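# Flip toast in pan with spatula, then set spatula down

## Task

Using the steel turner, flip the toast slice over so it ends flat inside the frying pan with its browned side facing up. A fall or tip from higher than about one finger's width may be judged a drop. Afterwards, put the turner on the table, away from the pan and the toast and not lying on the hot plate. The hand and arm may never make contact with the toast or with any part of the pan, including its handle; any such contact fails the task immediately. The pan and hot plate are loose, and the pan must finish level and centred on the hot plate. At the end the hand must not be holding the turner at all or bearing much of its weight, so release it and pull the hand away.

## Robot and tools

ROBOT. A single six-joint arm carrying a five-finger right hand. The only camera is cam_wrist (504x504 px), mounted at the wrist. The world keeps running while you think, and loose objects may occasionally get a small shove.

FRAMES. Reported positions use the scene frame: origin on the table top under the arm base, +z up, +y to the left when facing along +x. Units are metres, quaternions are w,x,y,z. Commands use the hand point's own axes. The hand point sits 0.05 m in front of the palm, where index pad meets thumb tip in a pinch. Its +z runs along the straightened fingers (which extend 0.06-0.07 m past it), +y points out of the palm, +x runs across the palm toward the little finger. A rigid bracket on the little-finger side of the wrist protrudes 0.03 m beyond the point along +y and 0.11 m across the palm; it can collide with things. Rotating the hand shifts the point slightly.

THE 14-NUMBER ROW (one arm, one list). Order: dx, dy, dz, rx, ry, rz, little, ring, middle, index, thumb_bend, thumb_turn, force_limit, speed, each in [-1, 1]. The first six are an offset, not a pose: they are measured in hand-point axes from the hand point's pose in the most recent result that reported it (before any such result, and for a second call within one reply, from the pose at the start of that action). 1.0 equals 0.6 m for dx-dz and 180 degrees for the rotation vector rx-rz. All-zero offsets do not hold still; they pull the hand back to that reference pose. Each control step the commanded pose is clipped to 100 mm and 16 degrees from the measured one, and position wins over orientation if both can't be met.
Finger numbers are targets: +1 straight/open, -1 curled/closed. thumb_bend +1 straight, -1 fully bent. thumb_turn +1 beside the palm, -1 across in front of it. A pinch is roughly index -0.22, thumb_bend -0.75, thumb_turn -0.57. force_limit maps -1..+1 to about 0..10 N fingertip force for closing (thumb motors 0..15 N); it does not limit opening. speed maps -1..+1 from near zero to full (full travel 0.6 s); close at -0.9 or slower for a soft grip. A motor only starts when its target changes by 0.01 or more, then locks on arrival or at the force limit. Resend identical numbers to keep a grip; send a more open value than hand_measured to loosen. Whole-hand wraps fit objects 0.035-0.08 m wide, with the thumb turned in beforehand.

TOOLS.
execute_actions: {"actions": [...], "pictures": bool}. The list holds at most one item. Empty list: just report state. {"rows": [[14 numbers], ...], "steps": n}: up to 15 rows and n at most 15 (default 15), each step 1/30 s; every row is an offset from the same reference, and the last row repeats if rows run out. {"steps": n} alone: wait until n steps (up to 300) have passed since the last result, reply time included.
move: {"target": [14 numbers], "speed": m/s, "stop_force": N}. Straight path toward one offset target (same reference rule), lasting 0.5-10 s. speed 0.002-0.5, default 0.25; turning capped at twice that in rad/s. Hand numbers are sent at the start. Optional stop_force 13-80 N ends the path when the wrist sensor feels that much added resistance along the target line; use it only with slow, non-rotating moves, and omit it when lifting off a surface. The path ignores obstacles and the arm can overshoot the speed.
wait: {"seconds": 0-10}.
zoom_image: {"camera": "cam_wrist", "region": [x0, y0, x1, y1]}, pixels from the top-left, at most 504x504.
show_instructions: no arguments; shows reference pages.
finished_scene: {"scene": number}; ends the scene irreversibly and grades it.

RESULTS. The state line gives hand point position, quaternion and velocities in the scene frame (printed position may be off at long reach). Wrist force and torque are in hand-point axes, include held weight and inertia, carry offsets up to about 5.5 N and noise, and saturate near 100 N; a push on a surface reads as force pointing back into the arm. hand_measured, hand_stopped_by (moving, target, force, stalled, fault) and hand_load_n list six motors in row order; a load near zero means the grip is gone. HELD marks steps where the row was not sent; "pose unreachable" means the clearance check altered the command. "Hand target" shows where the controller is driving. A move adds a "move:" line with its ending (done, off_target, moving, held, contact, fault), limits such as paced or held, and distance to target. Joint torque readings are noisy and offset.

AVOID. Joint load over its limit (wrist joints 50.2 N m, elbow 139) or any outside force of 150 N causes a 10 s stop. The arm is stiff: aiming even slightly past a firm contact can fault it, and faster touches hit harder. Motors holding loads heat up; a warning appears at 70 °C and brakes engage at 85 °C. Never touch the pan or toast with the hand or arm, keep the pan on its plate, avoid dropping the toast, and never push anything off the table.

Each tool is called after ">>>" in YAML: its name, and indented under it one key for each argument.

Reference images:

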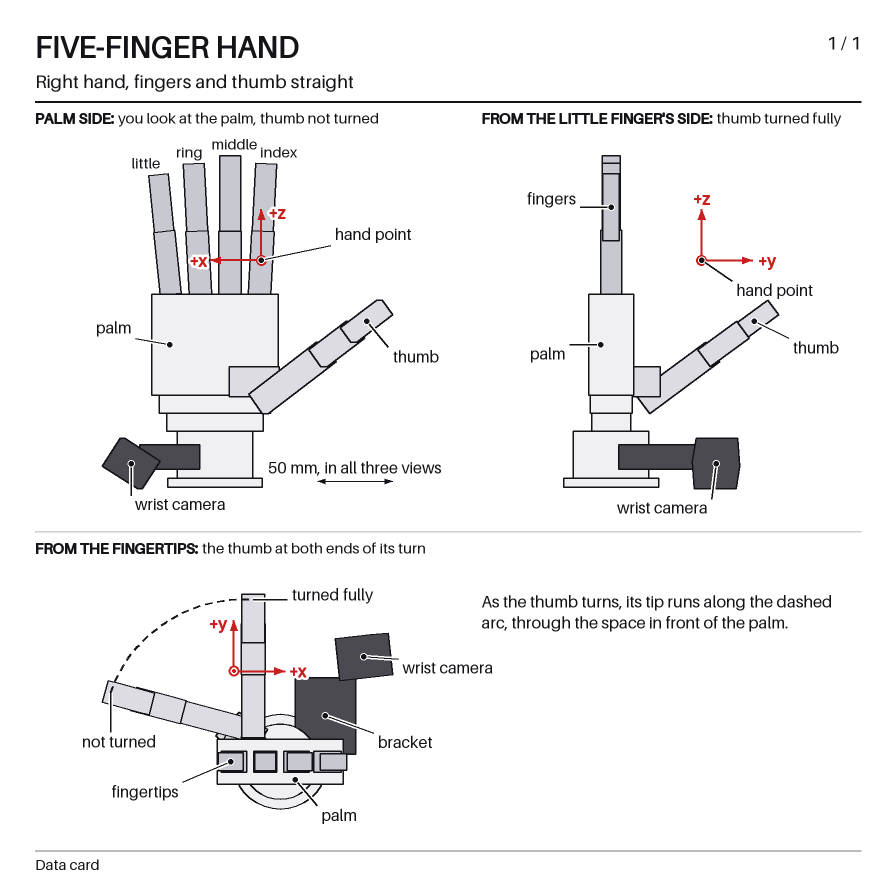

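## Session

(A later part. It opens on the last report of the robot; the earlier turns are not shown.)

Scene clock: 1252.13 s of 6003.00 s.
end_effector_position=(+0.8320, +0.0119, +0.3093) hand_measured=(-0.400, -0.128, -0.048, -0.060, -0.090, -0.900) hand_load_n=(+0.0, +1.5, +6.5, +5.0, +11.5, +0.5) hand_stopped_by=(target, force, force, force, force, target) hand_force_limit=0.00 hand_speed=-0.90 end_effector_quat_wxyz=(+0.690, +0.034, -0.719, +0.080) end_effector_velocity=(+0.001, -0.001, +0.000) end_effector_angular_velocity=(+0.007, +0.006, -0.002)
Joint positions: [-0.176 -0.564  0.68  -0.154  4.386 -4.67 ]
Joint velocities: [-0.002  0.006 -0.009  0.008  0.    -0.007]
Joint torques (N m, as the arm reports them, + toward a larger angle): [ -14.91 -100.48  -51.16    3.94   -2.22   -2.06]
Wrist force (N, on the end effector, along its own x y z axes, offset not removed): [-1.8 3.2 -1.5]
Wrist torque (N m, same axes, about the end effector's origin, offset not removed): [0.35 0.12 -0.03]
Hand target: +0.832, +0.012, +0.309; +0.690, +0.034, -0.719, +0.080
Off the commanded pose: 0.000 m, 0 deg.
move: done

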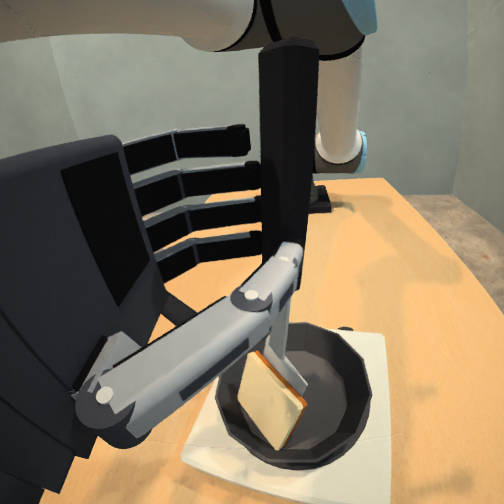

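>>> move:
  target: [0.04, -0.00245, -0.00135, 0, 0, 0, -0.40, -0.55, -0.55, -0.55, -0.4, -0.9, 0.0, -0.9]
  speed: 0.012

>>> zoom_image:
  camera: "cam_wrist"
  region: [160, 304, 360, 504]

Scene clock: 1267.07 s of 6003.00 s.
end_effector_position=(+0.8320, +0.0121, +0.3330) hand_measured=(-0.400, -0.128, -0.048, -0.060, -0.090, -0.900) hand_load_n=(+0.0, +1.5, +6.5, +5.0, +11.5, +0.5) hand_stopped_by=(target, force, force, force, force, target) hand_force_limit=0.00 hand_speed=-0.90 end_effector_quat_wxyz=(+0.690, +0.034, -0.719, +0.080) end_effector_velocity=(+0.000, -0.000, +0.003) end_effector_angular_velocity=(+0.000, -0.000, -0.001)
Joint positions: [-0.177 -0.57   0.65  -0.118  4.386 -4.67 ]
Joint velocities: [-0.    -0.001 -0.004  0.004  0.001 -0.   ]
Joint torques (N m, as the arm reports them, + toward a larger angle): [  -3.42 -127.98  -52.65    4.51   -2.34    1.86]
Wrist force (N, on the end effector, along its own x y z axes, offset not removed): [1.3 0.2 -1.8]
Wrist torque (N m, same axes, about the end effector's origin, offset not removed): [0.19 -0.25 -0.05]
Hand target: +0.832, +0.012, +0.333; +0.690, +0.034, -0.719, +0.080
Off the commanded pose: 0.000 m, 0 deg.
After step 90, 9.70 s passed at rest.
move: done

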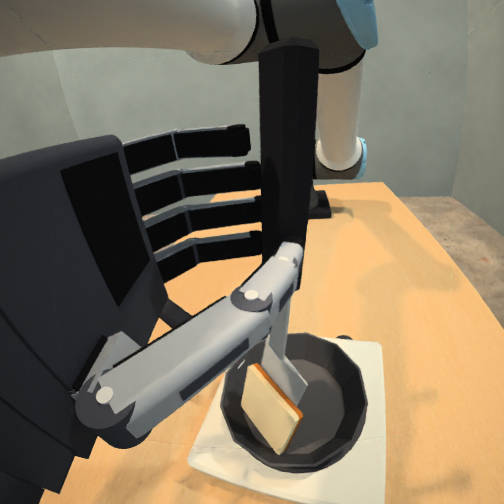

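Region (160, 304, 360, 504) of cam_wrist's 504x504 image, scaled by 2.520, with more detail than that image has.

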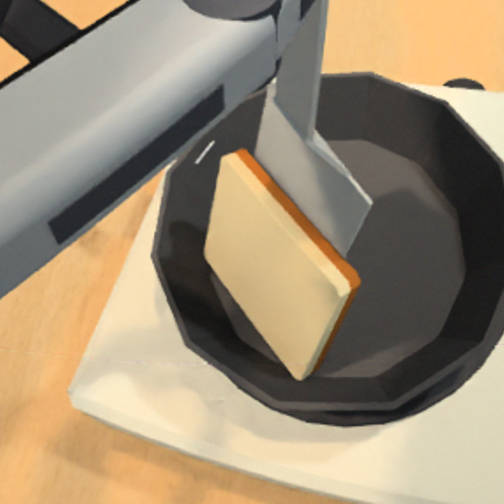

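>>> move:
  target: [0.01925, -0.00996, -0.00552, 0, 0, 0, -0.40, -0.55, -0.55, -0.55, -0.4, -0.9, 0.0, -0.9]
  speed: 0.008

>>> zoom_image:
  camera: "cam_wrist"
  region: [160, 304, 360, 504]

Scene clock: 1272.27 s of 6003.00 s.
end_effector_position=(+0.8356, +0.0075, +0.3448) hand_measured=(-0.400, -0.128, -0.048, -0.060, -0.090, -0.900) hand_load_n=(+0.0, +1.5, +6.5, +5.0, +11.5, +0.5) hand_stopped_by=(target, force, force, force, force, target) hand_force_limit=0.00 hand_speed=-0.90 end_effector_quat_wxyz=(+0.690, +0.034, -0.719, +0.080) end_effector_velocity=(+0.001, -0.000, +0.001) end_effector_angular_velocity=(-0.000, -0.000, -0.000)
Joint positions: [-0.18  -0.562  0.614 -0.09   4.382 -4.67 ]
Joint velocities: [-0.     0.002 -0.006  0.004  0.     0.   ]
Joint torques (N m, as the arm reports them, + toward a larger angle): [ -11.44 -100.69  -53.45    4.3    -2.36   -1.92]
Wrist force (N, on the end effector, along its own x y z axes, offset not removed): [-3.1 1.0 -3.6]
Wrist torque (N m, same axes, about the end effector's origin, offset not removed): [0.44 0.40 -0.21]
Hand target: +0.836, +0.007, +0.345; +0.690, +0.034, -0.719, +0.080
Off the commanded pose: 0.000 m, 0 deg.
After step 90, 0.33 s passed at rest.
move: done

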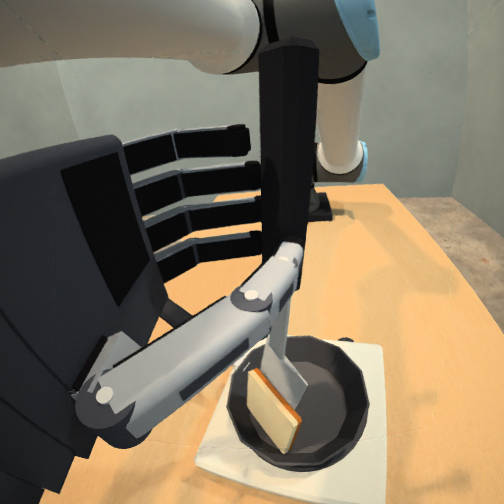

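Region (160, 304, 360, 504) of cam_wrist's 504x504 image, scaled by 2.520, with more detail than that image has.

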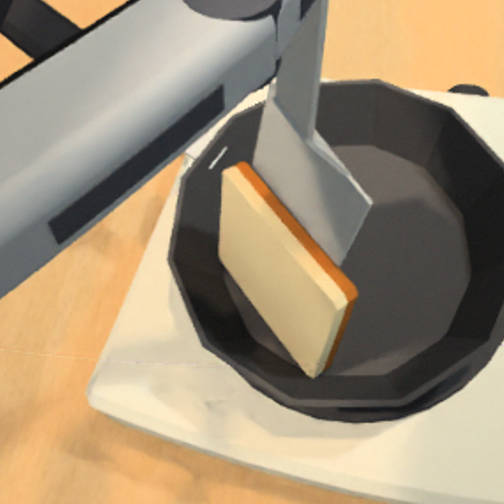

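>>> move:
  target: [-0.0005, -0.00582, -0.00322, 0, 0, 0, -0.40, -0.55, -0.55, -0.55, -0.4, -0.9, 0.0, -0.9]
  speed: 0.004

>>> zoom_image:
  camera: "cam_wrist"
  region: [160, 304, 360, 504]

Scene clock: 1278.60 s of 6003.00 s.
end_effector_position=(+0.8380, +0.0044, +0.3448) hand_measured=(-0.400, -0.128, -0.048, -0.060, -0.090, -0.900) hand_load_n=(+0.0, +1.5, +6.5, +5.0, +11.5, +0.5) hand_stopped_by=(target, force, force, force, force, target) hand_force_limit=0.00 hand_speed=-0.90 end_effector_quat_wxyz=(+0.690, +0.034, -0.719, +0.080) end_effector_velocity=(+0.001, +0.000, -0.001) end_effector_angular_velocity=(+0.000, +0.000, +0.000)
Joint positions: [-0.183 -0.555  0.6   -0.084  4.38  -4.67 ]
Joint velocities: [ 0.001  0.002 -0.003  0.001  0.    -0.   ]
Joint torques (N m, as the arm reports them, + toward a larger angle): [-13.85 -99.8  -53.57   4.08  -2.18  -2.05]
Wrist force (N, on the end effector, along its own x y z axes, offset not removed): [-1.4 2.6 -2.0]
Wrist torque (N m, same axes, about the end effector's origin, offset not removed): [0.39 0.06 -0.03]
Hand target: +0.838, +0.004, +0.345; +0.690, +0.034, -0.719, +0.080
Off the commanded pose: 0.000 m, 0 deg.
After step 90, 2.13 s passed at rest.
move: done

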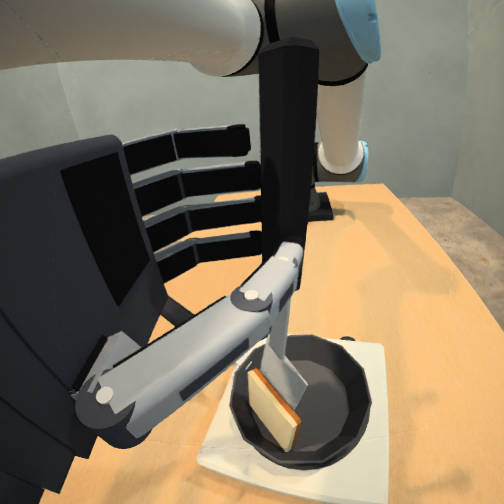

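Region (160, 304, 360, 504) of cam_wrist's 504x504 image, scaled by 2.520, with more detail than that image has.

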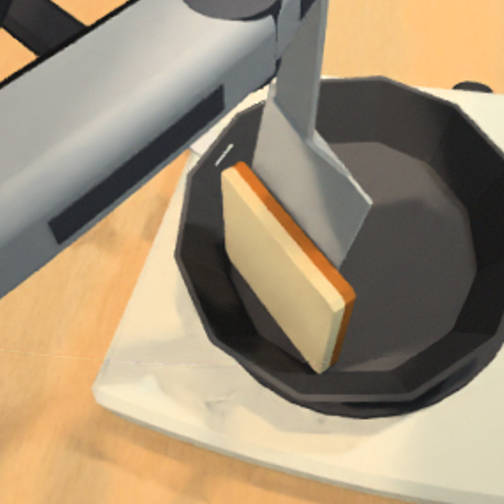

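>>> move:
  target: [-0.0004, -0.00437, -0.00242, 0, 0, 0, -0.40, -0.55, -0.55, -0.55, -0.4, -0.9, 0.0, -0.9]
  speed: 0.003

>>> zoom_image:
  camera: "cam_wrist"
  region: [160, 304, 360, 504]

Scene clock: 1282.33 s of 6003.00 s.
end_effector_position=(+0.8398, +0.0021, +0.3448) hand_measured=(-0.400, -0.128, -0.048, -0.060, -0.090, -0.900) hand_load_n=(+0.0, +1.5, +6.5, +5.0, +11.5, +0.5) hand_stopped_by=(target, force, force, force, force, target) hand_force_limit=0.00 hand_speed=-0.90 end_effector_quat_wxyz=(+0.690, +0.034, -0.719, +0.080) end_effector_velocity=(+0.001, -0.001, -0.001) end_effector_angular_velocity=(+0.000, -0.000, +0.001)
Joint positions: [-0.184 -0.55   0.59  -0.079  4.378 -4.67 ]
Joint velocities: [-0.     0.002 -0.002 -0.    -0.001 -0.   ]
Joint torques (N m, as the arm reports them, + toward a larger angle): [ -12.   -101.76  -52.06    4.39   -2.14   -1.97]
Wrist force (N, on the end effector, along its own x y z axes, offset not removed): [2.8 3.3 0.1]
Wrist torque (N m, same axes, about the end effector's origin, offset not removed): [0.59 -0.71 0.29]
Hand target: +0.840, +0.002, +0.345; +0.690, +0.034, -0.719, +0.080
Off the commanded pose: 0.000 m, 0 deg.
move: done

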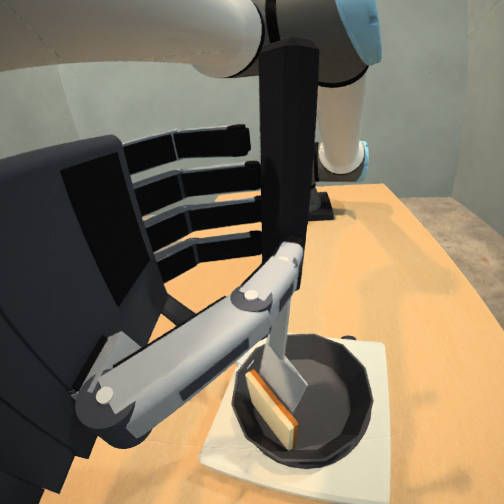

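Region (160, 304, 360, 504) of cam_wrist's 504x504 image, scaled by 2.520, with more detail than that image has.

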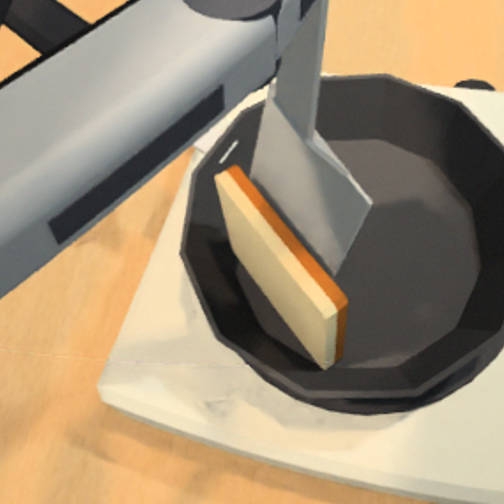

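>>> move:
  target: [-0.0002, -0.0029, -0.0016, 0, 0, 0, -0.40, -0.55, -0.55, -0.55, -0.4, -0.9, 0.0, -0.9]
  speed: 0.002

>>> zoom_image:
  camera: "cam_wrist"
  region: [160, 304, 360, 504]

Scene clock: 1290.03 s of 6003.00 s.
end_effector_position=(+0.8410, +0.0006, +0.3448) hand_measured=(-0.400, -0.128, -0.048, -0.060, -0.090, -0.900) hand_load_n=(+0.0, +1.5, +6.5, +5.0, +11.5, +0.5) hand_stopped_by=(target, force, force, force, force, target) hand_force_limit=0.00 hand_speed=-0.90 end_effector_quat_wxyz=(+0.690, +0.034, -0.719, +0.080) end_effector_velocity=(+0.000, +0.001, -0.000) end_effector_angular_velocity=(+0.000, +0.001, -0.000)
Joint positions: [-0.186 -0.546  0.583 -0.076  4.377 -4.67 ]
Joint velocities: [ 0.     0.001 -0.002  0.001  0.001 -0.   ]
Joint torques (N m, as the arm reports them, + toward a larger angle): [ -13.43 -101.06  -52.91    3.97   -2.3    -2.11]
Wrist force (N, on the end effector, along its own x y z axes, offset not removed): [-3.9 2.6 -2.5]
Wrist torque (N m, same axes, about the end effector's origin, offset not removed): [0.56 0.43 -0.26]
Hand target: +0.841, +0.001, +0.345; +0.690, +0.034, -0.719, +0.080
Off the commanded pose: 0.000 m, 0 deg.
After step 90, 3.53 s passed at rest.
move: done

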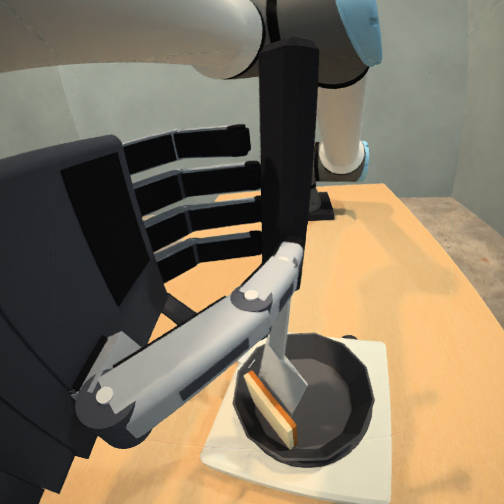

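Region (160, 304, 360, 504) of cam_wrist's 504x504 image, scaled by 2.520, with more detail than that image has.

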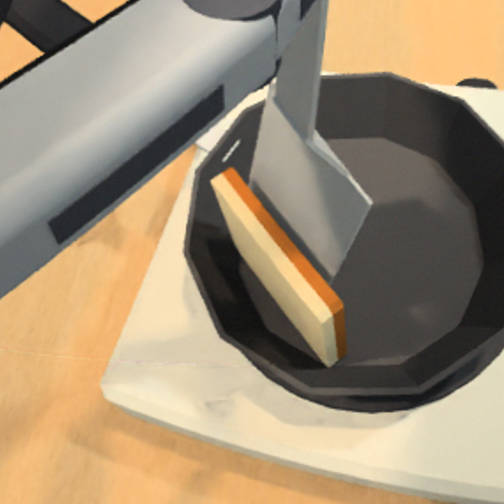

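>>> move:
  target: [-0.0002, -0.0022, -0.0012, 0, 0, 0, -0.40, -0.55, -0.55, -0.55, -0.4, -0.9, 0.0, -0.9]
  speed: 0.002

>>> zoom_image:
  camera: "cam_wrist"
  region: [160, 304, 360, 504]

>>> move:
  target: [0.0005, 0.00582, 0.00322, 0, 0, 0, -0.40, -0.55, -0.55, -0.55, -0.4, -0.9, 0.0, -0.9]
  speed: 0.003

>>> zoom_image:
  camera: "cam_wrist"
  region: [160, 304, 360, 504]

Scene clock: 1304.00 s of 6003.00 s.
end_effector_position=(+0.8419, -0.0005, +0.3448) hand_measured=(-0.400, -0.128, -0.048, -0.060, -0.090, -0.900) hand_load_n=(+0.0, +1.5, +6.5, +5.0, +11.5, +0.5) hand_stopped_by=(target, force, force, force, force, target) hand_force_limit=0.00 hand_speed=-0.90 end_effector_quat_wxyz=(+0.690, +0.034, -0.719, +0.080) end_effector_velocity=(+0.000, -0.000, -0.000) end_effector_angular_velocity=(+0.000, +0.001, -0.001)
Joint positions: [-0.186 -0.544  0.578 -0.073  4.376 -4.67 ]
Joint velocities: [-0.001  0.001 -0.001  0.001  0.001 -0.   ]
Joint torques (N m, as the arm reports them, + toward a larger angle): [-14.06 -99.99 -52.82   4.16  -2.2   -1.93]
Wrist force (N, on the end effector, along its own x y z axes, offset not removed): [1.5 2.8 -0.7]
Wrist torque (N m, same axes, about the end effector's origin, offset not removed): [0.34 -0.49 0.05]
Hand target: +0.842, -0.001, +0.345; +0.690, +0.034, -0.719, +0.080
Off the commanded pose: 0.000 m, 0 deg.
After step 90, 10.03 s passed at rest.
move: done

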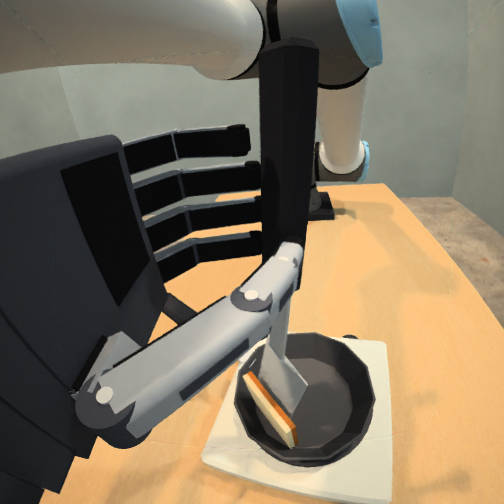

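Region (160, 304, 360, 504) of cam_wrist's 504x504 image, scaled by 2.520, with more detail than that image has.

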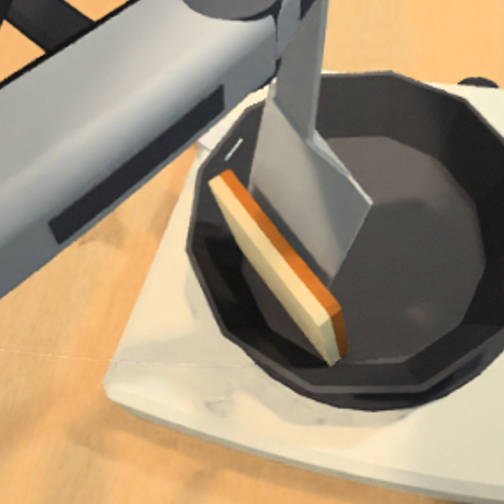

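Scene clock: 1305.57 s of 6003.00 s.
end_effector_position=(+0.8394, +0.0025, +0.3448) hand_measured=(-0.400, -0.128, -0.048, -0.060, -0.090, -0.900) hand_load_n=(+0.0, +1.5, +6.5, +5.0, +11.5, +0.5) hand_stopped_by=(target, force, force, force, force, target) hand_force_limit=0.00 hand_speed=-0.90 end_effector_quat_wxyz=(+0.690, +0.034, -0.719, +0.080) end_effector_velocity=(-0.001, +0.001, +0.000) end_effector_angular_velocity=(+0.000, +0.001, -0.000)
Joint positions: [-0.184 -0.551  0.592 -0.08   4.379 -4.67 ]
Joint velocities: [ 0.001 -0.002  0.003 -0.     0.001  0.   ]
Joint torques (N m, as the arm reports them, + toward a larger angle): [   8.51 -127.02  -35.22    0.26    2.23    1.67]
Wrist force (N, on the end effector, along its own x y z axes, offset not removed): [-0.9 2.9 0.5]
Wrist torque (N m, same axes, about the end effector's origin, offset not removed): [0.35 -0.09 -0.12]
Hand target: +0.839, +0.003, +0.345; +0.690, +0.034, -0.719, +0.080
Off the commanded pose: 0.000 m, 0 deg.
move: done

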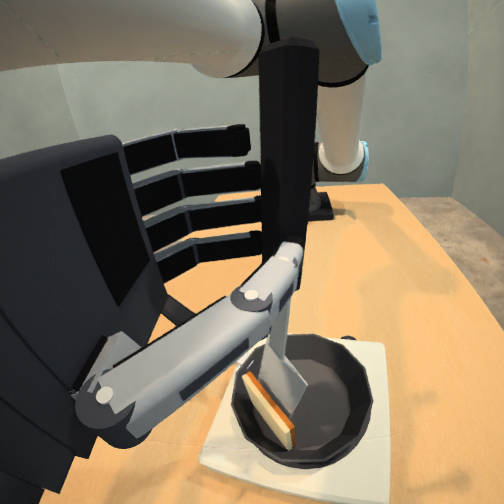

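Region (160, 304, 360, 504) of cam_wrist's 504x504 image, scaled by 2.520, with more detail than that image has.

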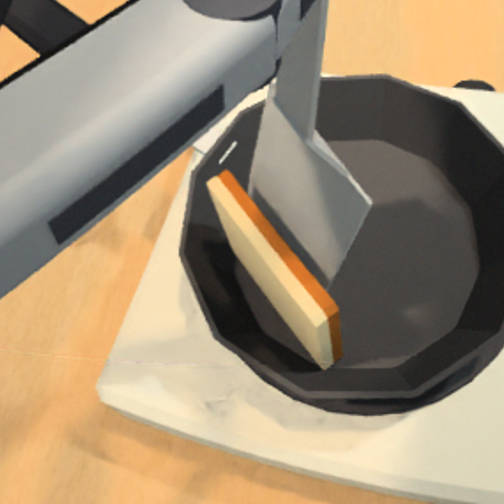

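>>> move:
  target: [0.1282, 0.036, 0.01995, 0, 0, 0, -0.40, -0.55, -0.55, -0.55, -0.4, -0.9, 0.0, -0.9]
  speed: 0.04

>>> zoom_image:
  camera: "cam_wrist"
  region: [160, 304, 360, 504]

Scene clock: 1341.27 s of 6003.00 s.
end_effector_position=(+0.8209, +0.0265, +0.4194) hand_measured=(-0.400, -0.128, -0.048, -0.060, -0.090, -0.900) hand_load_n=(+0.0, +1.5, +6.5, +5.0, +11.5, +0.5) hand_stopped_by=(target, force, force, force, force, target) hand_force_limit=0.00 hand_speed=-0.90 end_effector_quat_wxyz=(+0.690, +0.034, -0.719, +0.080) end_effector_velocity=(-0.001, +0.001, +0.002) end_effector_angular_velocity=(-0.000, +0.001, +0.004)
Joint positions: [-0.166 -0.607  0.567  0.001  4.397 -4.669]
Joint velocities: [ 0.001 -0.001 -0.001  0.003 -0.002  0.   ]
Joint torques (N m, as the arm reports them, + toward a larger angle): [   8.22 -126.34  -52.08    3.93    2.52    1.77]
Wrist force (N, on the end effector, along its own x y z axes, offset not removed): [-3.3 5.7 0.3]
Wrist torque (N m, same axes, about the end effector's origin, offset not removed): [0.76 0.24 -0.26]
Hand target: +0.821, +0.027, +0.420; +0.690, +0.034, -0.719, +0.080
Off the commanded pose: 0.000 m, 0 deg.
After step 90, 30.27 s passed at rest.
move: done

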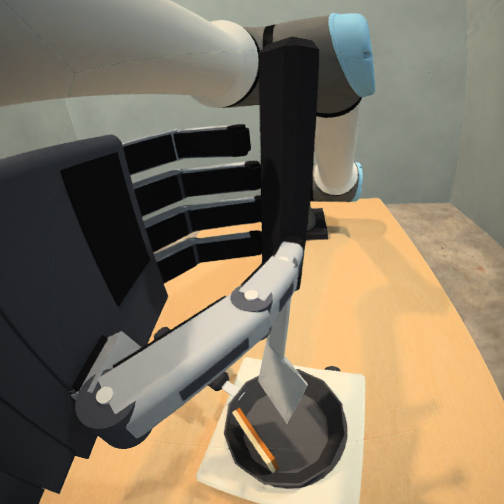

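Region (160, 304, 360, 504) of cam_wrist's 504x504 image, scaled by 2.520, with more detail than that image has.

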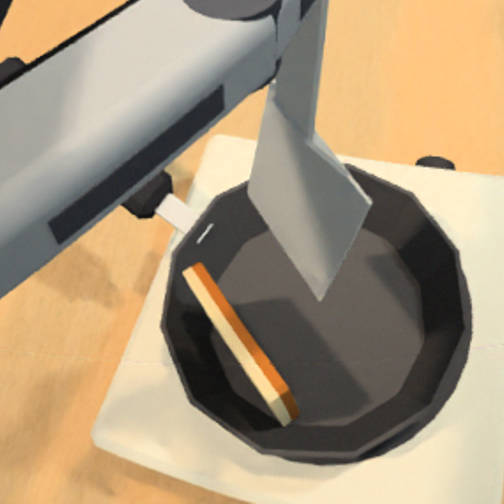

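>>> move:
  target: [0.0078, 0.0652, 0.0906, 0, 0.0116, 0, -0.40, -0.55, -0.55, -0.55, -0.4, -0.9, 0.0, -0.9]
  speed: 0.06

>>> move:
  target: [0, 0, 0, 0, 0, 0.1722, -0.40, -0.55, -0.55, -0.55, -0.4, -0.9, 0.0, -0.9]
  speed: 0.08

Scene clock: 1351.20 s of 6003.00 s.
end_effector_position=(+0.7612, +0.0565, +0.4196) hand_measured=(-0.400, -0.128, -0.048, -0.060, -0.090, -0.900) hand_load_n=(+0.0, +1.5, +6.5, +5.0, +11.5, +0.5) hand_stopped_by=(target, force, force, force, force, target) hand_force_limit=0.00 hand_speed=-0.90 end_effector_quat_wxyz=(+0.703, +0.033, -0.706, +0.080) end_effector_velocity=(-0.002, +0.001, -0.001) end_effector_angular_velocity=(+0.000, +0.003, -0.000)
Joint positions: [-0.146 -0.743  0.833 -0.09   4.418 -4.658]
Joint velocities: [ 0.001 -0.004  0.01  -0.003  0.001  0.   ]
Joint torques (N m, as the arm reports them, + toward a larger angle): [   8.41 -115.91  -34.88    0.27    2.17    1.88]
Wrist force (N, on the end effector, along its own x y z axes, offset not removed): [-0.2 2.7 0.5]
Wrist torque (N m, same axes, about the end effector's origin, offset not removed): [0.46 -0.27 0.00]
Hand target: +0.761, +0.057, +0.420; +0.703, +0.032, -0.706, +0.080
Off the commanded pose: 0.000 m, 0 deg.
After step 90, 5.37 s passed at rest.
move: done

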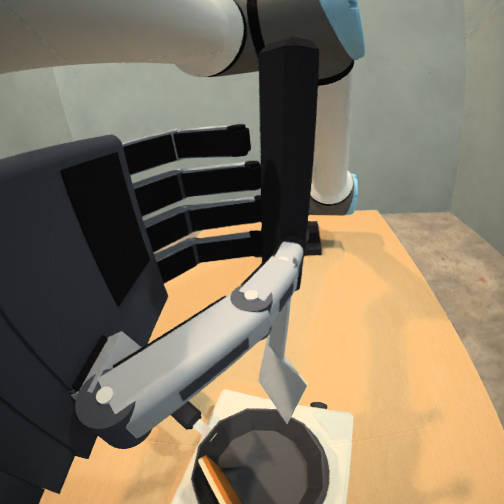

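Scene clock: 1355.00 s of 6003.00 s.
end_effector_position=(+0.7612, +0.0564, +0.4197) hand_measured=(-0.400, -0.130, -0.048, -0.060, -0.096, -0.900) hand_load_n=(+0.0, +0.0, +0.0, +0.0, +0.0, +0.0) hand_stopped_by=(target, force, force, force, force, target) hand_force_limit=0.00 hand_speed=-0.90 end_effector_quat_wxyz=(+0.656, -0.157, -0.689, +0.265) end_effector_velocity=(+0.000, +0.000, +0.000) end_effector_angular_velocity=(-0.009, -0.003, +0.001)
Joint positions: [-0.122 -0.754  0.808 -0.054  4.443 -4.118]
Joint velocities: [ 0.001 -0.001 -0.001 -0.     0.     0.009]
Joint torques (N m, as the arm reports them, + toward a larger angle): [   9.37 -113.83  -51.86    3.89    2.59    1.82]
Wrist force (N, on the end effector, along its own x y z axes, offset not removed): [-2.1 0.6 0.6]
Wrist torque (N m, same axes, about the end effector's origin, offset not removed): [0.06 0.37 -0.22]
Hand target: +0.761, +0.056, +0.420; +0.656, -0.157, -0.689, +0.265
Off the commanded pose: 0.000 m, 0 deg.
move: done

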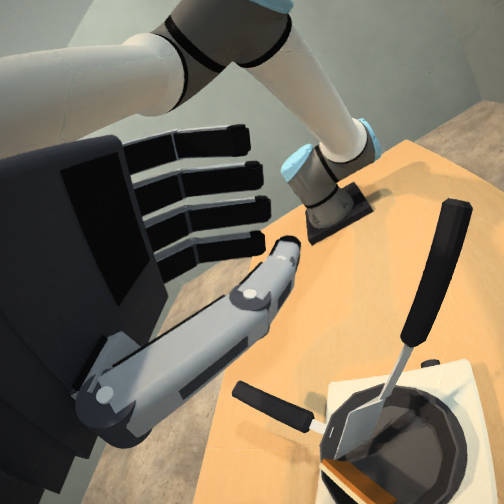

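>>> wait:
  seconds: 1.5

Scene clock: 1357.90 s of 6003.00 s.
end_effector_position=(+0.7613, +0.0564, +0.4197) hand_measured=(-0.400, -0.130, -0.048, -0.060, -0.096, -0.900) hand_load_n=(+0.0, +0.0, +0.0, +0.0, +0.0, +0.0) hand_stopped_by=(target, force, force, force, force, target) hand_force_limit=0.00 hand_speed=-0.90 end_effector_quat_wxyz=(+0.656, -0.157, -0.689, +0.265) end_effector_velocity=(+0.000, +0.000, -0.001) end_effector_angular_velocity=(-0.000, +0.000, -0.002)
Joint positions: [-0.122 -0.754  0.807 -0.054  4.443 -4.117]
Joint velocities: [-0.001  0.001  0.    -0.     0.002  0.   ]
Joint torques (N m, as the arm reports them, + toward a larger angle): [   9.22 -113.3   -50.95    3.88    2.34    1.83]
Wrist force (N, on the end effector, along its own x y z axes, offset not removed): [0.3 3.3 -2.3]
Wrist torque (N m, same axes, about the end effector's origin, offset not removed): [0.41 0.01 -0.10]
Hand target: +0.761, +0.056, +0.420; +0.656, -0.157, -0.689, +0.265
Off the commanded pose: 0.000 m, 0 deg.
Steps of this call (steps 1 to 87: nothing new was sent). Readings (end_effector_position | what the end effector reports):
1: (+0.7612, +0.0564, +0.4197) | hand_measured=(-0.400, -0.130, -0.048, -0.060, -0.096, -0.900) hand_load_n=(+0.0, +0.0, +0.0, +0.0, +0.0, +0.0) hand_stopped_by=(target, force, force, force, force, target) hand_force_limit=0.00 hand_speed=-0.90
2: (+0.7612, +0.0564, +0.4197) | hand_measured=(-0.400, -0.130, -0.048, -0.060, -0.096, -0.900) hand_load_n=(+0.0, +0.0, +0.0, +0.0, +0.0, +0.0) hand_stopped_by=(target, force, force, force, force, target) hand_force_limit=0.00 hand_speed=-0.90
4: (+0.7612, +0.0564, +0.4197) | hand_measured=(-0.400, -0.130, -0.048, -0.060, -0.096, -0.900) hand_load_n=(+0.0, +0.0, +0.0, +0.0, +0.0, +0.0) hand_stopped_by=(target, force, force, force, force, target) hand_force_limit=0.00 hand_speed=-0.90
8: (+0.7612, +0.0564, +0.4197) | hand_measured=(-0.400, -0.130, -0.048, -0.060, -0.096, -0.900) hand_load_n=(+0.0, +0.0, +0.0, +0.0, +0.0, +0.0) hand_stopped_by=(target, force, force, force, force, target) hand_force_limit=0.00 hand_speed=-0.90
87: the state above

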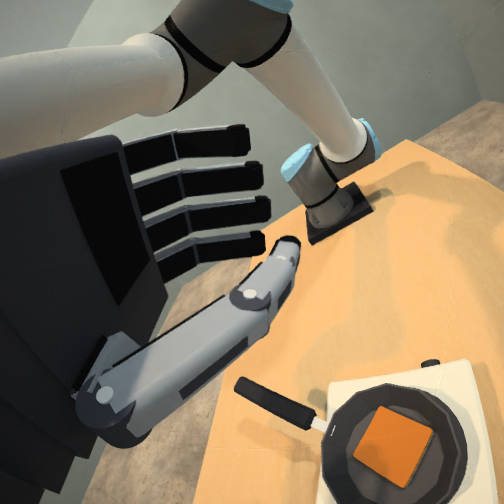

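>>> move:
  target: [0, 0, 0, 0, 0, -0.19, 1, 1, 1, 1, 1, -0.9, 0.0, 0.0]
  speed: 0.25

>>> move:
  target: [0, 0, 0, 0, -0.22, 0, 1, 1, 1, 1, 1, -0.9, 0.0, 0.0]
  speed: 0.25

Scene clock: 1366.27 s of 6003.00 s.
end_effector_position=(+0.7612, +0.0565, +0.4196) hand_measured=(+1.000, +1.000, +1.000, +1.000, +1.000, -0.900) hand_load_n=(+0.0, +0.0, +0.0, +0.0, +0.0, +0.0) hand_stopped_by=(target, target, target, target, target, target) hand_force_limit=0.00 hand_speed=0.00 end_effector_quat_wxyz=(+0.705, +0.052, -0.705, +0.061) end_effector_velocity=(-0.000, +0.000, +0.000) end_effector_angular_velocity=(+0.014, +0.003, +0.000)
Joint positions: [-0.148 -0.742  0.837 -0.095  4.417 -4.712]
Joint velocities: [ 0.     0.     0.001 -0.001 -0.    -0.014]
Joint torques (N m, as the arm reports them, + toward a larger angle): [-13.16 -88.83 -33.66   0.22  -2.25  -2.2 ]
Wrist force (N, on the end effector, along its own x y z axes, offset not removed): [-1.9 3.6 -0.7]
Wrist torque (N m, same axes, about the end effector's origin, offset not removed): [0.63 0.27 -0.29]
Hand target: +0.761, +0.056, +0.420; +0.705, +0.052, -0.705, +0.061
Off the commanded pose: 0.000 m, 0 deg.
After step 90, 3.63 s passed at rest.
move: done

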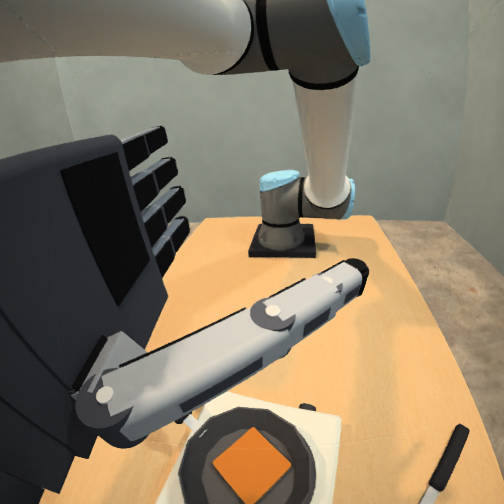

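Scene clock: 1368.20 s of 6003.00 s.
end_effector_position=(+0.7614, +0.0564, +0.4199) hand_measured=(+1.000, +1.000, +1.000, +1.000, +1.000, -0.900) hand_load_n=(+0.0, +0.0, +0.0, +0.0, +0.0, +0.0) hand_stopped_by=(target, target, target, target, target, target) hand_force_limit=0.00 hand_speed=0.00 end_effector_quat_wxyz=(-0.425, -0.069, +0.902, -0.041) end_effector_velocity=(-0.000, -0.001, -0.001) end_effector_angular_velocity=(+0.002, -0.013, +0.000)
Joint positions: [-0.173 -1.075  1.155 -0.794  4.467 -4.919]
Joint velocities: [-0.002 -0.007  0.01  -0.016  0.002 -0.005]
Joint torques (N m, as the arm reports them, + toward a larger angle): [-14.6  -94.44 -38.65  -3.25   2.09  -2.04]
Wrist force (N, on the end effector, along its own x y z axes, offset not removed): [0.9 2.1 -2.9]
Wrist torque (N m, same axes, about the end effector's origin, offset not removed): [0.58 0.06 -0.19]
Hand target: +0.761, +0.056, +0.420; -0.424, -0.069, +0.902, -0.040
Off the commanded pose: 0.000 m, 0 deg.
move: done

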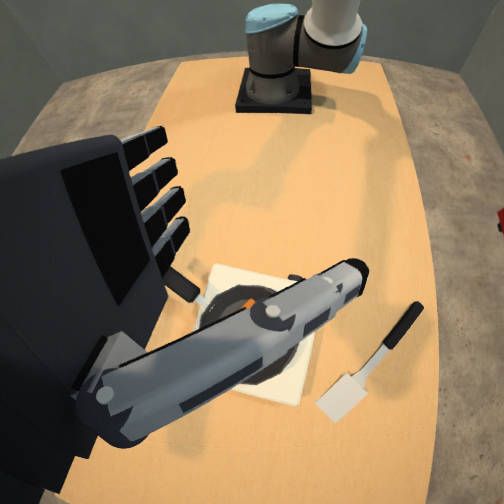

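>>> execute_actions:
  actions:
    - {"rows": [[0, 0, 0, 0, 0, 0, 1, 1, 1, 1, 1, 1, 0.0, 0.5]], "steps": 15}
  pictures: false

>>> wait:
  seconds: 0.6

>>> zoom_image:
  camera: "cam_wrist"
  region: [150, 240, 390, 480]

Scene clock: 1373.73 s of 6003.00 s.
end_effector_position=(+0.7613, +0.0564, +0.4199) hand_measured=(+1.000, +1.000, +1.000, +1.000, +1.000, -0.050) hand_load_n=(+0.0, +0.0, +0.0, +0.0, +0.0, +0.5) hand_stopped_by=(target, target, target, target, target, moving) hand_force_limit=0.00 hand_speed=0.50 end_effector_quat_wxyz=(-0.425, -0.069, +0.902, -0.040) end_effector_velocity=(-0.000, +0.000, +0.001) end_effector_angular_velocity=(-0.001, -0.001, +0.001)
Joint positions: [-0.173 -1.076  1.155 -0.795  4.467 -4.919]
Joint velocities: [ 0.001 -0.001 -0.     0.    -0.001  0.   ]
Joint torques (N m, as the arm reports them, + toward a larger angle): [  9.07 -68.71 -54.49   0.98  -2.52   1.92]
Wrist force (N, on the end effector, along its own x y z axes, offset not removed): [0.5 3.9 0.5]
Wrist torque (N m, same axes, about the end effector's origin, offset not removed): [0.51 -0.07 -0.18]
Hand target: +0.761, +0.056, +0.420; -0.425, -0.069, +0.902, -0.041
Off the commanded pose: 0.000 m, 0 deg.
Steps of this call (steps 1 to 90: nothing new was sent; then 2.03 s passed at rest; steps 91 to 105: all 15 steps of this action). Readings (end_effector_position | what the end effector reports):
91: (+0.7613, +0.0564, +0.4199) | hand_measured=(+1.000, +1.000, +1.000, +1.000, +1.000, -0.900) hand_load_n=(+0.0, +0.0, +0.0, +0.0, +0.0, +0.0) hand_stopped_by=(target, target, target, target, target, moving) hand_force_limit=0.00 hand_speed=0.50
92: (+0.7613, +0.0564, +0.4199) | hand_measured=(+1.000, +1.000, +1.000, +1.000, +1.000, -0.900) hand_load_n=(+0.0, +0.0, +0.0, +0.0, +0.0, +0.0) hand_stopped_by=(target, target, target, target, target, moving) hand_force_limit=0.00 hand_speed=0.50
94: (+0.7612, +0.0565, +0.4199) | hand_measured=(+1.000, +1.000, +1.000, +1.000, +1.000, -0.836) hand_load_n=(+0.0, +0.0, +0.0, +0.0, +0.0, +0.5) hand_stopped_by=(target, target, target, target, target, moving) hand_force_limit=0.00 hand_speed=0.50
98: (+0.7613, +0.0564, +0.4200) | hand_measured=(+1.000, +1.000, +1.000, +1.000, +1.000, -0.550) hand_load_n=(+0.0, +0.0, +0.0, +0.0, +0.0, +0.5) hand_stopped_by=(target, target, target, target, target, moving) hand_force_limit=0.00 hand_speed=0.50
105: the state above

Scene clock: 1374.33 s of 6003.00 s.
end_effector_position=(+0.7614, +0.0564, +0.4199) hand_measured=(+1.000, +1.000, +1.000, +1.000, +1.000, +1.000) hand_load_n=(+0.0, +0.0, +0.0, +0.0, +0.0, +0.0) hand_stopped_by=(target, target, target, target, target, target) hand_force_limit=0.00 hand_speed=0.50 end_effector_quat_wxyz=(-0.425, -0.069, +0.902, -0.041) end_effector_velocity=(-0.000, -0.001, +0.000) end_effector_angular_velocity=(-0.001, -0.000, -0.000)
Joint positions: [-0.173 -1.075  1.155 -0.794  4.467 -4.919]
Joint velocities: [-0.001 -0.    -0.     0.    -0.001  0.   ]
Joint torques (N m, as the arm reports them, + toward a larger angle): [  7.63 -69.94 -54.81   0.77  -2.52   2.05]
Wrist force (N, on the end effector, along its own x y z axes, offset not removed): [2.5 2.7 -1.7]
Wrist torque (N m, same axes, about the end effector's origin, offset not removed): [0.55 -0.33 0.05]
Hand target: +0.761, +0.056, +0.420; -0.425, -0.069, +0.902, -0.041
Off the commanded pose: 0.000 m, 0 deg.
Steps of this call (steps 1 to 18: nothing new was sent). Readings (end_effector_position | what the end effector reports):
1: (+0.7613, +0.0564, +0.4199) | hand_measured=(+1.000, +1.000, +1.000, +1.000, +1.000, +0.022) hand_load_n=(+0.0, +0.0, +0.0, +0.0, +0.0, +0.5) hand_stopped_by=(target, target, target, target, target, moving) hand_force_limit=0.00 hand_speed=0.50
2: (+0.7613, +0.0564, +0.4199) | hand_measured=(+1.000, +1.000, +1.000, +1.000, +1.000, +0.092) hand_load_n=(+0.0, +0.0, +0.0, +0.0, +0.0, +0.5) hand_stopped_by=(target, target, target, target, target, moving) hand_force_limit=0.00 hand_speed=0.50
4: (+0.7613, +0.0564, +0.4199) | hand_measured=(+1.000, +1.000, +1.000, +1.000, +1.000, +0.236) hand_load_n=(+0.0, +0.0, +0.0, +0.0, +0.0, +0.5) hand_stopped_by=(target, target, target, target, target, moving) hand_force_limit=0.00 hand_speed=0.50
8: (+0.7613, +0.0564, +0.4199) | hand_measured=(+1.000, +1.000, +1.000, +1.000, +1.000, +0.522) hand_load_n=(+0.0, +0.0, +0.0, +0.0, +0.0, +0.5) hand_stopped_by=(target, target, target, target, target, moving) hand_force_limit=0.00 hand_speed=0.50
18: the state above

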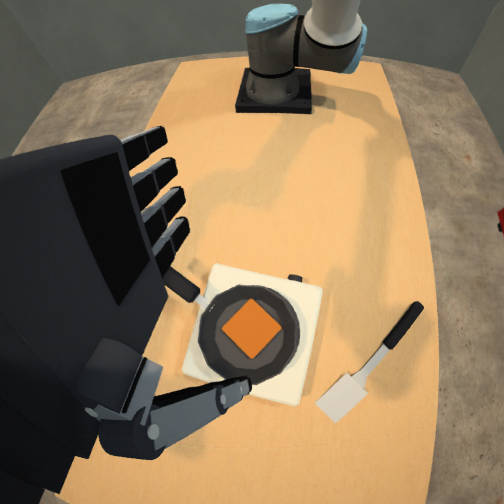

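Region (150, 240, 390, 480) of cam_wrist's 504x504 image, scaled by 2.100, with more detail than that image has.

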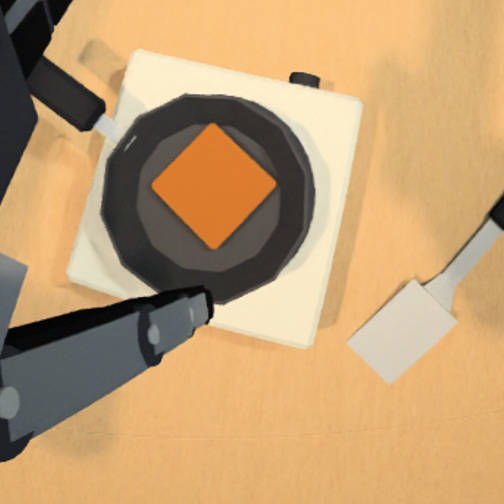

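>>> move:
  target: [-0.009, -0.078, -0.009, 0, 0, 0, 1, 1, 1, 1, 1, 1, 0.0, 0.5]
  speed: 0.15

>>> zoom_image:
  camera: "cam_wrist"
  region: [180, 240, 380, 440]

Scene clock: 1390.13 s of 6003.00 s.
end_effector_position=(+0.7761, +0.0117, +0.4197) hand_measured=(+1.000, +1.000, +1.000, +1.000, +1.000, +1.000) hand_load_n=(+0.0, +0.0, +0.0, +0.0, +0.0, +0.0) hand_stopped_by=(target, target, target, target, target, target) hand_force_limit=0.00 hand_speed=0.50 end_effector_quat_wxyz=(-0.425, -0.069, +0.902, -0.041) end_effector_velocity=(+0.001, -0.003, +0.001) end_effector_angular_velocity=(-0.000, -0.000, -0.001)
Joint positions: [-0.216 -1.05   1.118 -0.791  4.434 -4.948]
Joint velocities: [-0.003  0.001 -0.003  0.001 -0.002 -0.002]
Joint torques (N m, as the arm reports them, + toward a larger angle): [-14.06 -72.81 -55.06   0.74  -2.62  -2.14]
Wrist force (N, on the end effector, along its own x y z axes, offset not removed): [-1.0 4.0 -1.5]
Wrist torque (N m, same axes, about the end effector's origin, offset not removed): [0.47 0.12 -0.09]
Hand target: +0.776, +0.011, +0.420; -0.425, -0.069, +0.902, -0.041
Off the commanded pose: 0.000 m, 0 deg.
After step 90, 11.87 s passed at rest.
move: done

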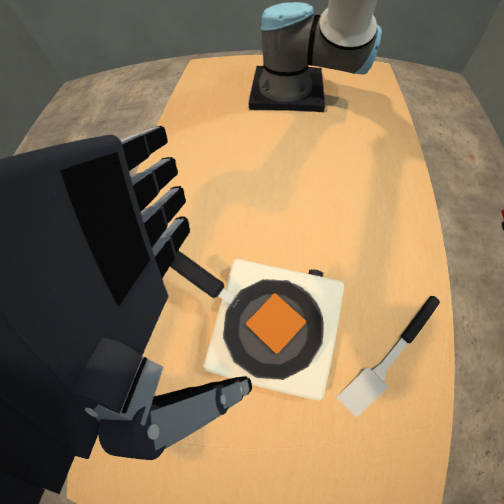

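Region (180, 240, 380, 440) of cam_wrist's 504x504 image, scaled by 2.520, with more detail than that image has.

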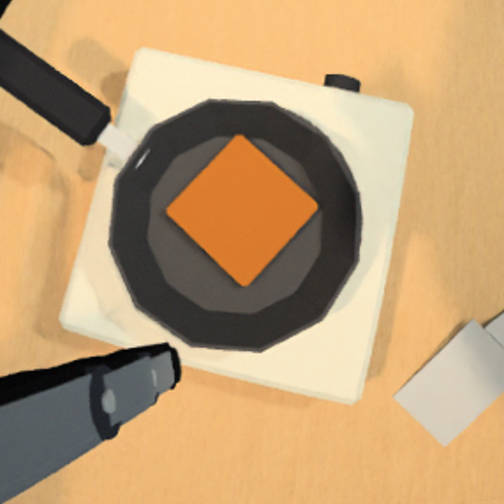

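>>> finished_scene:
  scene: 1

The scene is finished: the task was done.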